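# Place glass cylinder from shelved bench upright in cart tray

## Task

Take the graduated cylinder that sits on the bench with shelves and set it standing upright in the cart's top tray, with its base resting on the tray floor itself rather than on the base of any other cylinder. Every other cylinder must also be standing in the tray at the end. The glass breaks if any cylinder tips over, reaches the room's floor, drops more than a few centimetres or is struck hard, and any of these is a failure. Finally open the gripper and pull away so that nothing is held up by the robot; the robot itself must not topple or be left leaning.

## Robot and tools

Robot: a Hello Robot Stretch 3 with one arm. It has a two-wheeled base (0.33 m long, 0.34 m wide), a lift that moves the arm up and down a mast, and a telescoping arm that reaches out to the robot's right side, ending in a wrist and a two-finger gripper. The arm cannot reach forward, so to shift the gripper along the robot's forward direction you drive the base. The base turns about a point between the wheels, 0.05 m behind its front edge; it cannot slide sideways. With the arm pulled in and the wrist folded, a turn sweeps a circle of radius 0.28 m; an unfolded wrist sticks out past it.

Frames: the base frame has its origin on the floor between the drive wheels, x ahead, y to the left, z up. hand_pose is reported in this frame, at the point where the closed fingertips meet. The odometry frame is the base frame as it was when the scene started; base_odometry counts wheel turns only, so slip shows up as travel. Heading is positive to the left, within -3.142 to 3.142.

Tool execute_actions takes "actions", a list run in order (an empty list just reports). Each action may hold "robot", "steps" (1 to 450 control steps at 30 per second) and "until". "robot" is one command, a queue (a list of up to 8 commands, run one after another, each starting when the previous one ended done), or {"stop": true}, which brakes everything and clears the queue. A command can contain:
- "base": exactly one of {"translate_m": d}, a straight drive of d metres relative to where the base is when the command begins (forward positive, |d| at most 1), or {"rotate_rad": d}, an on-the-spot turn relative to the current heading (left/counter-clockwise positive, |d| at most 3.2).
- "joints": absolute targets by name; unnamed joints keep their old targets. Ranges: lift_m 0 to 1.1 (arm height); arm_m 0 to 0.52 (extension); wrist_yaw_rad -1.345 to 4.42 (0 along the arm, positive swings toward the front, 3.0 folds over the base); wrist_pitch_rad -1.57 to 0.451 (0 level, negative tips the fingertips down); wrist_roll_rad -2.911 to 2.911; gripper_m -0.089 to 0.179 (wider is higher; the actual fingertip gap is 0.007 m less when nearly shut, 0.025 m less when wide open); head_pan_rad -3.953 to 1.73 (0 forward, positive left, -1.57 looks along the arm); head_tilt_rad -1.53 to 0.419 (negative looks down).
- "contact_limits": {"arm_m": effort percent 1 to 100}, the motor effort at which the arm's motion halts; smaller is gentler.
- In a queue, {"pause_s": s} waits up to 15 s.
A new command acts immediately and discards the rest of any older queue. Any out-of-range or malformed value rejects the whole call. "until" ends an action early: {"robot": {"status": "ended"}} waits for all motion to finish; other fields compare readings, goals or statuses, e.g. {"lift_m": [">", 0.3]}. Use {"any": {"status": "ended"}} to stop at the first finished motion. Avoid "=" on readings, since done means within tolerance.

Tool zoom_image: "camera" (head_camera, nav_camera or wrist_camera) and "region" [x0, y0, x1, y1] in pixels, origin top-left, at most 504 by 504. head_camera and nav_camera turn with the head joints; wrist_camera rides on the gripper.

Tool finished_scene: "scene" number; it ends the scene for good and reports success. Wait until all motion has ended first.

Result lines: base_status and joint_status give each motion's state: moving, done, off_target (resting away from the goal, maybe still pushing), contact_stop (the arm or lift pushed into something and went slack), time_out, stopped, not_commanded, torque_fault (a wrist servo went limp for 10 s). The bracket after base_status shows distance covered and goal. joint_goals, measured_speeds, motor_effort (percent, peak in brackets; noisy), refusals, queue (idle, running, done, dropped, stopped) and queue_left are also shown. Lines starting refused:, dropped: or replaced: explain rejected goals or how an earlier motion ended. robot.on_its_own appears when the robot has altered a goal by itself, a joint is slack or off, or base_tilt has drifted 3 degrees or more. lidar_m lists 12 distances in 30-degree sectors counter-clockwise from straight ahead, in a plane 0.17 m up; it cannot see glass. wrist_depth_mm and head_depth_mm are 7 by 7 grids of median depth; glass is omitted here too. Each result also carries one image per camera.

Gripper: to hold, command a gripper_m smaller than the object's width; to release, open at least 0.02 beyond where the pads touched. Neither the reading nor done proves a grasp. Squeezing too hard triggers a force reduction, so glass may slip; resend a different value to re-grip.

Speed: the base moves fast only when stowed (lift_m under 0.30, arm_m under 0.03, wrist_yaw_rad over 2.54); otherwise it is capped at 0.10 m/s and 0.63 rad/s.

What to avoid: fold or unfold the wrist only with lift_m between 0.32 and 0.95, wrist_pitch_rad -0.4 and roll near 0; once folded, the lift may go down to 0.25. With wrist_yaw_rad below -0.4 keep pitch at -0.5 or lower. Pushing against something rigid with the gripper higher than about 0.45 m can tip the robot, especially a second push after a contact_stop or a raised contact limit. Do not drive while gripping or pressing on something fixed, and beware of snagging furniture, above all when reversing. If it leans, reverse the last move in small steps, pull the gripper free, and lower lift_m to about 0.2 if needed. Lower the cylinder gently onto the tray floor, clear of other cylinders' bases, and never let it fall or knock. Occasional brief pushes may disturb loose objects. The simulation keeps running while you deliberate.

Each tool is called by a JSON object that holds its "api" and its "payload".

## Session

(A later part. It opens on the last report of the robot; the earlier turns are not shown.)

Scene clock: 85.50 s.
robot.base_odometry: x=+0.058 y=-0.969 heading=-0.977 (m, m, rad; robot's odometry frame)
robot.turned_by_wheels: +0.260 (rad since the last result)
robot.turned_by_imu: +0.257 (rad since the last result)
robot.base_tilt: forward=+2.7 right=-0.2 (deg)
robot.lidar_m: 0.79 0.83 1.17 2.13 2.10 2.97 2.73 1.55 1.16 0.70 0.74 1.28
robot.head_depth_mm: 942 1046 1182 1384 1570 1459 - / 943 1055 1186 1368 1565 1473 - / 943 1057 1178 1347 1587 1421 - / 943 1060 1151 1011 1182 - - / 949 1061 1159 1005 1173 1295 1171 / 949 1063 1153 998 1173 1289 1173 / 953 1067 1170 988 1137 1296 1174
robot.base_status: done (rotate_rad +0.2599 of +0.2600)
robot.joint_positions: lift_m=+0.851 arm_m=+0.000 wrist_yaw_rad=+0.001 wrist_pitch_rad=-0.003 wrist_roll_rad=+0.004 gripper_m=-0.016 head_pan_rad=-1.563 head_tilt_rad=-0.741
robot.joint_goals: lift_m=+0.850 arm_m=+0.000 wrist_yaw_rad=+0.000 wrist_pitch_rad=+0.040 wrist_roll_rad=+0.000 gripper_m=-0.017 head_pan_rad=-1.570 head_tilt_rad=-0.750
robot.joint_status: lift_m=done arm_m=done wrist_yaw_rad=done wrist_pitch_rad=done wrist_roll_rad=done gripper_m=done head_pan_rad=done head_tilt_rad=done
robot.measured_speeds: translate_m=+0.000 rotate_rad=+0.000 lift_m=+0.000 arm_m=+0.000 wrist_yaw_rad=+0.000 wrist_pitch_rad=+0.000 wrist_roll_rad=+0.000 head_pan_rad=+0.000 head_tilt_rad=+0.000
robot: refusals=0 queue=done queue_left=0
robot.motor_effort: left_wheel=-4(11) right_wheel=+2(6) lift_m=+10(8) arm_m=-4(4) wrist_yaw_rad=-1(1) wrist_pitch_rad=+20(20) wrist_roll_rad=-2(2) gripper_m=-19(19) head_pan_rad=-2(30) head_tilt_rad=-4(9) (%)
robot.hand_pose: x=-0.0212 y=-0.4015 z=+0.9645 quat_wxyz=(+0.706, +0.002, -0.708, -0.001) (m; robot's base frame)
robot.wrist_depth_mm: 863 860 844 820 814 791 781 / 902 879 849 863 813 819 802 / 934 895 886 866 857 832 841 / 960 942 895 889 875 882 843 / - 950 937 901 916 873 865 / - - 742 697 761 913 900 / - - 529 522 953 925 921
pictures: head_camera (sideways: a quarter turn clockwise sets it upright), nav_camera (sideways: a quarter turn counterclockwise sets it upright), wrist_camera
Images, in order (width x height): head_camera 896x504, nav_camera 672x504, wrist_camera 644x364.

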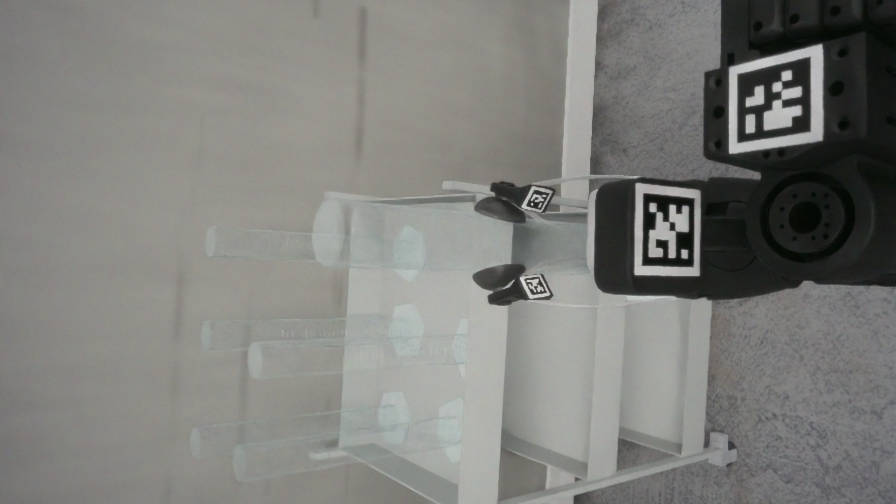

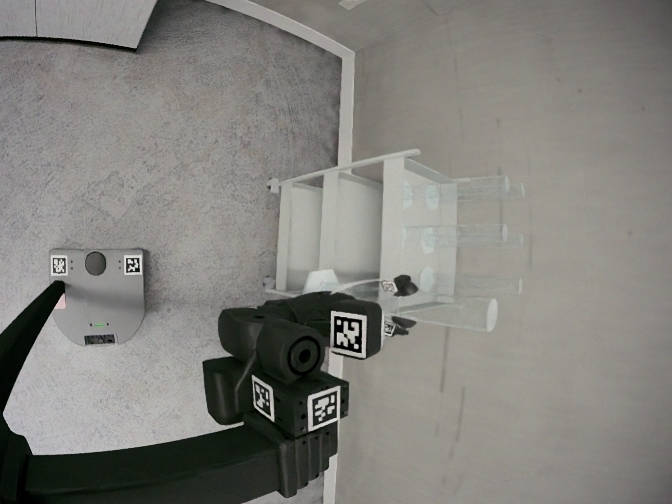

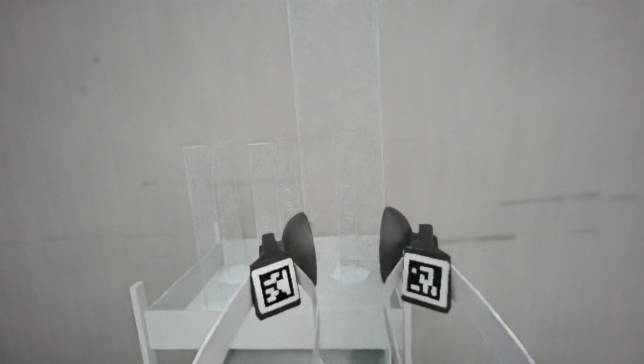

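{"api": "execute_actions", "payload": {"actions": [{"robot":[{"joints":{"lift_m":0.89,"arm_m":0.37}},{"joints":{"lift_m":0.84}}],"steps":450,"until":{"robot":{"status":"ended"}}}]}}

{"api": "zoom_image", "payload": {"camera": "head_camera", "region": [150, 150, 550, 450]}}

Scene clock: 93.13 s.
robot.base_odometry: x=+0.058 y=-0.969 heading=-0.977 (m, m, rad; robot's odometry frame)
robot.turned_by_wheels: +0.000 (rad since the last result)
robot.turned_by_imu: +0.001 (rad since the last result)
robot.base_tilt: forward=+2.8 right=-0.5 (deg)
robot.lidar_m: 0.79 0.83 1.17 2.13 2.10 2.97 2.73 1.55 1.17 0.70 0.74 1.28
robot.head_depth_mm: 939 1042 1192 1344 1528 - - / 944 1048 1171 - 1585 1393 1191 / 939 1053 1144 1412 1572 1385 1187 / 942 1062 1150 895 1176 1295 1180 / 946 1061 1164 1003 1174 1290 1178 / 952 1060 1160 998 1170 1282 1169 / 950 1061 1160 982 1141 1299 1163
robot.base_status: done (rotate_rad +0.2599 of +0.2600)
robot.joint_positions: lift_m=+0.841 arm_m=+0.370 wrist_yaw_rad=+0.001 wrist_pitch_rad=-0.003 wrist_roll_rad=+0.004 gripper_m=-0.016 head_pan_rad=-1.563 head_tilt_rad=-0.741
robot.joint_goals: lift_m=+0.840 arm_m=+0.370 wrist_yaw_rad=+0.000 wrist_pitch_rad=+0.040 wrist_roll_rad=+0.000 gripper_m=-0.017 head_pan_rad=-1.570 head_tilt_rad=-0.750
robot.joint_status: lift_m=done arm_m=done wrist_yaw_rad=done wrist_pitch_rad=done wrist_roll_rad=done gripper_m=done head_pan_rad=done head_tilt_rad=done
robot.measured_speeds: translate_m=+0.000 rotate_rad=+0.000 lift_m=+0.000 arm_m=+0.000 wrist_yaw_rad=+0.000 wrist_pitch_rad=+0.000 wrist_roll_rad=+0.000 head_pan_rad=+0.000 head_tilt_rad=+0.000
robot: refusals=0 queue=done queue_left=0
robot.motor_effort: left_wheel=-4(4) right_wheel=+3(3) lift_m=+10(36) arm_m=+3(3) wrist_yaw_rad=-1(1) wrist_pitch_rad=+20(21) wrist_roll_rad=-2(2) gripper_m=-19(19) head_pan_rad=-3(3) head_tilt_rad=-4(4) (%)
robot.hand_pose: x=-0.0213 y=-0.7707 z=+0.9543 quat_wxyz=(+0.706, +0.002, -0.708, -0.001) (m; robot's base frame)
robot.wrist_depth_mm: 517 503 500 483 477 468 465 / 525 516 516 501 491 481 471 / 546 538 533 521 505 496 489 / 569 548 544 536 519 513 504 / 581 580 568 554 533 529 518 / 618 590 577 573 563 541 534 / 640 500 486 479 467 560 547
pictures: head_camera (sideways: a quarter turn clockwise sets it upright), nav_camera (sideways: a quarter turn counterclockwise sets it upright), wrist_camera
Images, in order (width x height): head_camera 896x504, nav_camera 672x504, wrist_camera 644x364.

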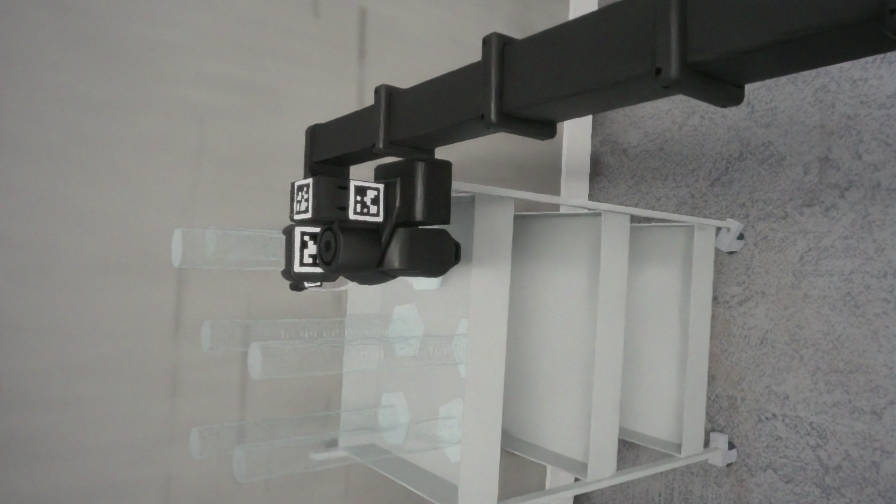

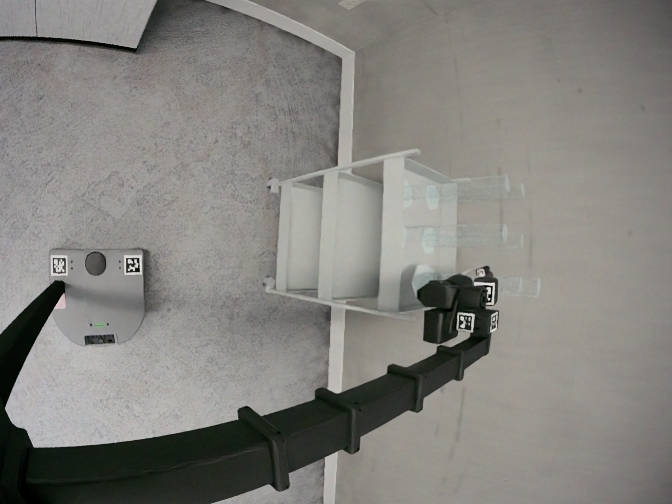

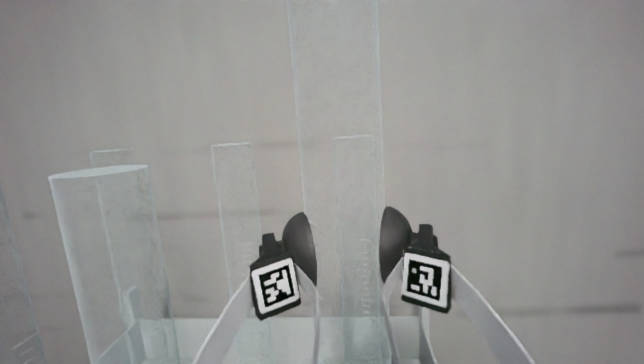

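Region (150, 150, 550, 450) of head_camera's 896x504 image, scaled by 1.260, with more detail than that image has; it fills the top 378 rows of this view, and the rest is white.

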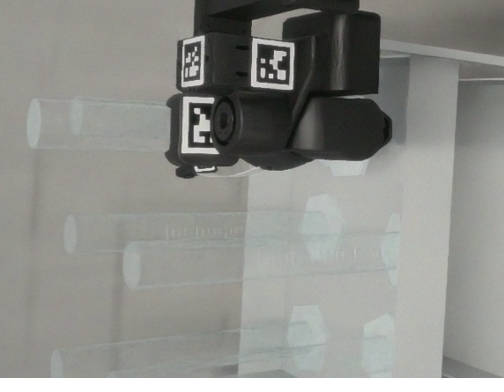

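{"api": "execute_actions", "payload": {"actions": [{"robot":[{"joints":{"arm_m":0.39}},{"joints":{"lift_m":0.77}},{"joints":{"lift_m":0.762}},{"joints":{"lift_m":0.755}},{"joints":{"lift_m":0.748}},{"joints":{"lift_m":0.741}},{"joints":{"lift_m":0.734}}],"steps":240,"until":{"robot":{"wrist_pitch_rad":[">",0.006]}}},{"robot":{"stop":true},"steps":8}]}}

Scene clock: 100.77 s.
robot.base_odometry: x=+0.058 y=-0.969 heading=-0.977 (m, m, rad; robot's odometry frame)
robot.turned_by_wheels: +0.000 (rad since the last result)
robot.turned_by_imu: +0.001 (rad since the last result)
robot.base_tilt: forward=+2.7 right=-0.4 (deg)
robot.lidar_m: 0.79 0.83 1.16 2.13 2.10 2.97 2.73 1.55 1.17 0.70 0.74 1.28
robot.head_depth_mm: 934 1053 1193 1368 1583 1413 - / 948 1052 1190 1343 1549 - 1164 / 940 1057 1172 - 1596 1390 1185 / 945 1062 1169 - 1177 1299 1193 / 953 1055 1170 997 1174 1295 1173 / 956 1063 1160 1000 1169 1286 1173 / 953 1062 1166 983 1136 1298 1162
robot.base_status: done (rotate_rad +0.2599 of +0.2600)
robot.joint_positions: lift_m=+0.745 arm_m=+0.390 wrist_yaw_rad=+0.001 wrist_pitch_rad=+0.015 wrist_roll_rad=+0.004 gripper_m=-0.016 head_pan_rad=-1.563 head_tilt_rad=-0.741
robot.joint_goals: lift_m=+0.744 arm_m=+0.390 wrist_yaw_rad=+0.000 wrist_pitch_rad=+0.040 wrist_roll_rad=+0.000 gripper_m=-0.017 head_pan_rad=-1.570 head_tilt_rad=-0.750
robot.joint_status: lift_m=moving arm_m=done wrist_yaw_rad=done wrist_pitch_rad=done wrist_roll_rad=done gripper_m=done head_pan_rad=done head_tilt_rad=done
robot.measured_speeds: translate_m=+0.000 rotate_rad=+0.000 lift_m=+0.000 arm_m=+0.000 wrist_yaw_rad=+0.000 wrist_pitch_rad=+0.000 wrist_roll_rad=+0.000 head_pan_rad=+0.000 head_tilt_rad=+0.000
robot: refusals=0 queue=stopped queue_left=0
robot.motor_effort: left_wheel=-4(4) right_wheel=+3(2) lift_m=+9(10) arm_m=+3(3) wrist_yaw_rad=-1(1) wrist_pitch_rad=+12(21) wrist_roll_rad=-2(2) gripper_m=-19(19) head_pan_rad=-2(2) head_tilt_rad=-4(4) (%)
robot.hand_pose: x=-0.0213 y=-0.7911 z=+0.8636 quat_wxyz=(+0.706, -0.005, -0.708, +0.005) (m; robot's base frame)
robot.wrist_depth_mm: 504 492 484 474 466 458 449 / 516 514 499 484 475 468 460 / 531 524 511 498 489 479 466 / 554 529 523 519 503 495 479 / 568 560 539 531 508 514 495 / 577 453 449 430 427 523 508 / 376 411 400 395 363 535 526
pictures: head_camera (sideways: a quarter turn clockwise sets it upright), nav_camera (sideways: a quarter turn counterclockwise sets it upright), wrist_camera
Images, in order (width x height): head_camera 896x504, nav_camera 672x504, wrist_camera 644x364.

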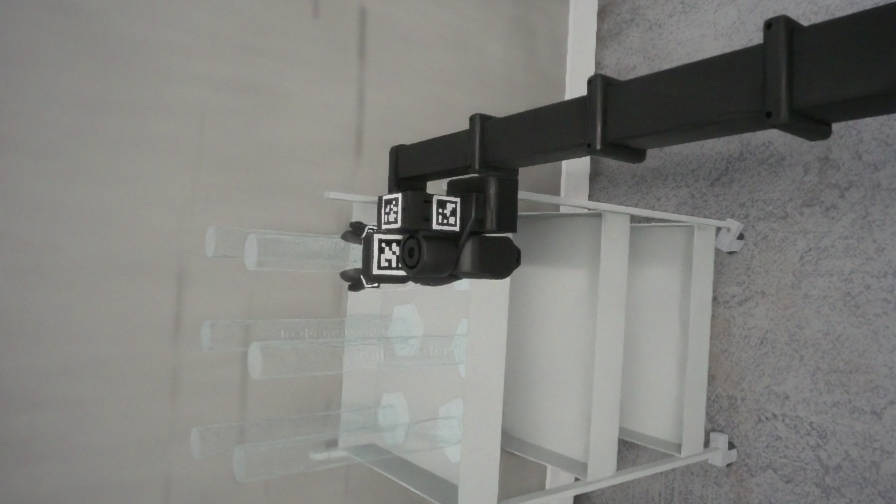

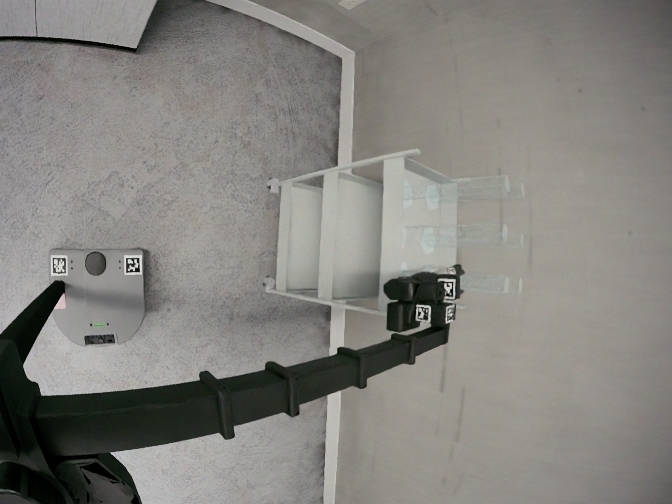

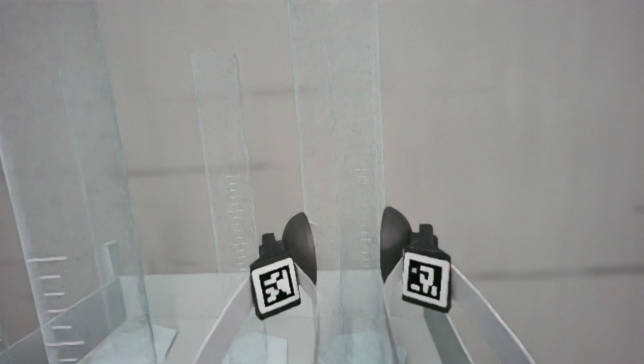

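{"api": "execute_actions", "payload": {"actions": [{"robot":[{"joints":{"gripper_m":0.095}},{"joints":{"arm_m":0.05}}],"steps":450,"until":{"robot":{"status":"ended"}}}]}}

Scene clock: 107.43 s.
robot.base_odometry: x=+0.058 y=-0.969 heading=-0.977 (m, m, rad; robot's odometry frame)
robot.turned_by_wheels: +0.000 (rad since the last result)
robot.turned_by_imu: +0.001 (rad since the last result)
robot.base_tilt: forward=+2.8 right=-0.2 (deg)
robot.lidar_m: 0.79 0.83 1.17 2.13 2.10 2.97 2.73 1.55 1.17 0.70 0.74 1.28
robot.head_depth_mm: 940 1052 1187 1367 1574 1417 1253 / 940 1047 1191 1376 1570 1427 - / 946 1051 1175 1322 1536 1423 - / 945 1059 1152 1006 1191 - - / 948 1057 1158 1002 1173 1296 1177 / 950 1061 1165 1002 1158 1282 1170 / 952 1065 1161 986 1140 1300 1166
robot.base_status: done (rotate_rad +0.2599 of +0.2600)
robot.joint_positions: lift_m=+0.745 arm_m=+0.050 wrist_yaw_rad=+0.001 wrist_pitch_rad=+0.016 wrist_roll_rad=+0.004 gripper_m=+0.095 head_pan_rad=-1.563 head_tilt_rad=-0.741
robot.joint_goals: lift_m=+0.744 arm_m=+0.050 wrist_yaw_rad=+0.000 wrist_pitch_rad=+0.040 wrist_roll_rad=+0.000 gripper_m=+0.095 head_pan_rad=-1.570 head_tilt_rad=-0.750
robot.joint_status: lift_m=stopped arm_m=done wrist_yaw_rad=done wrist_pitch_rad=done wrist_roll_rad=done gripper_m=done head_pan_rad=done head_tilt_rad=done
robot.measured_speeds: translate_m=+0.000 rotate_rad=+0.000 lift_m=+0.000 arm_m=+0.000 wrist_yaw_rad=+0.000 wrist_pitch_rad=+0.000 wrist_roll_rad=+0.000 head_pan_rad=+0.000 head_tilt_rad=+0.000
robot: refusals=0 queue=done queue_left=0
robot.motor_effort: left_wheel=-4(4) right_wheel=+3(3) lift_m=+9(12) arm_m=-4(5) wrist_yaw_rad=-1(1) wrist_pitch_rad=+12(12) wrist_roll_rad=-2(2) gripper_m=+1(82) head_pan_rad=-2(3) head_tilt_rad=-4(4) (%)
robot.hand_pose: x=-0.0213 y=-0.4520 z=+0.8638 quat_wxyz=(+0.706, -0.005, -0.708, +0.006) (m; robot's base frame)
robot.wrist_depth_mm: 824 825 797 770 761 755 728 / 851 835 820 813 783 782 754 / 888 861 842 826 804 797 774 / 915 895 865 843 820 822 786 / 926 904 773 753 745 828 812 / 956 469 457 445 438 849 842 / - 955 774 797 892 888 893
pictures: head_camera (sideways: a quarter turn clockwise sets it upright), nav_camera (sideways: a quarter turn counterclockwise sets it upright), wrist_camera
Images, in order (width x height): head_camera 896x504, nav_camera 672x504, wrist_camera 644x364.

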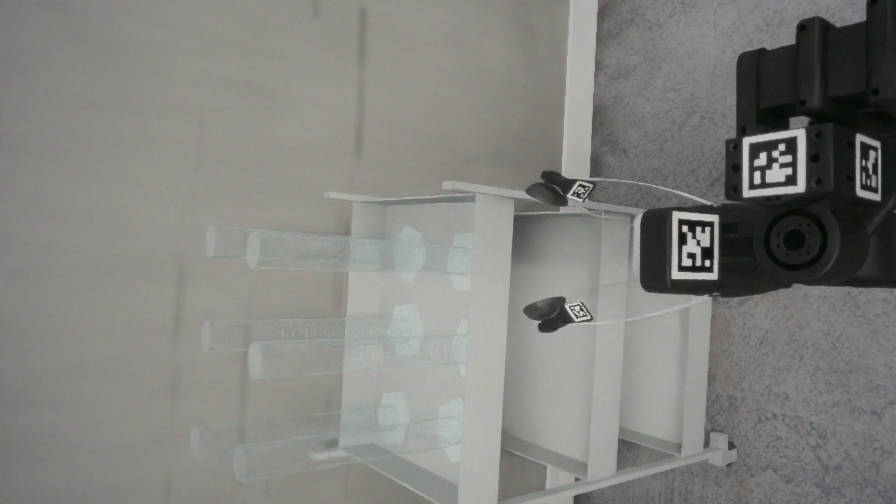

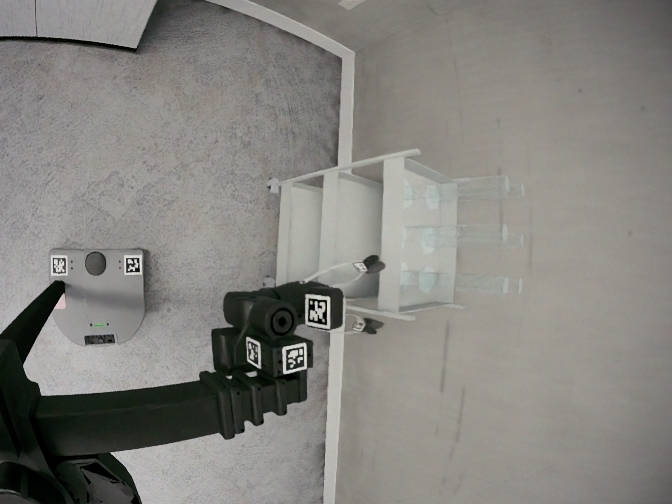

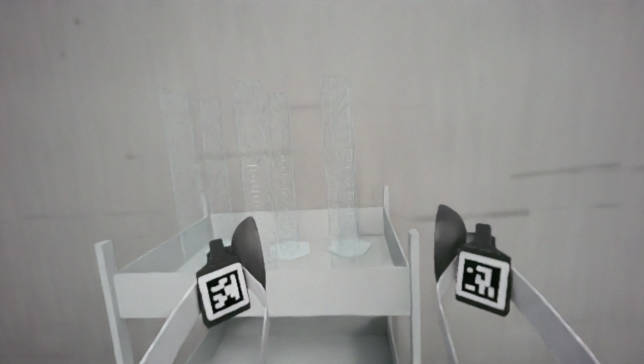

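{"api": "finished_scene", "payload": {"scene": 2}}

The scene is finished: the task was done.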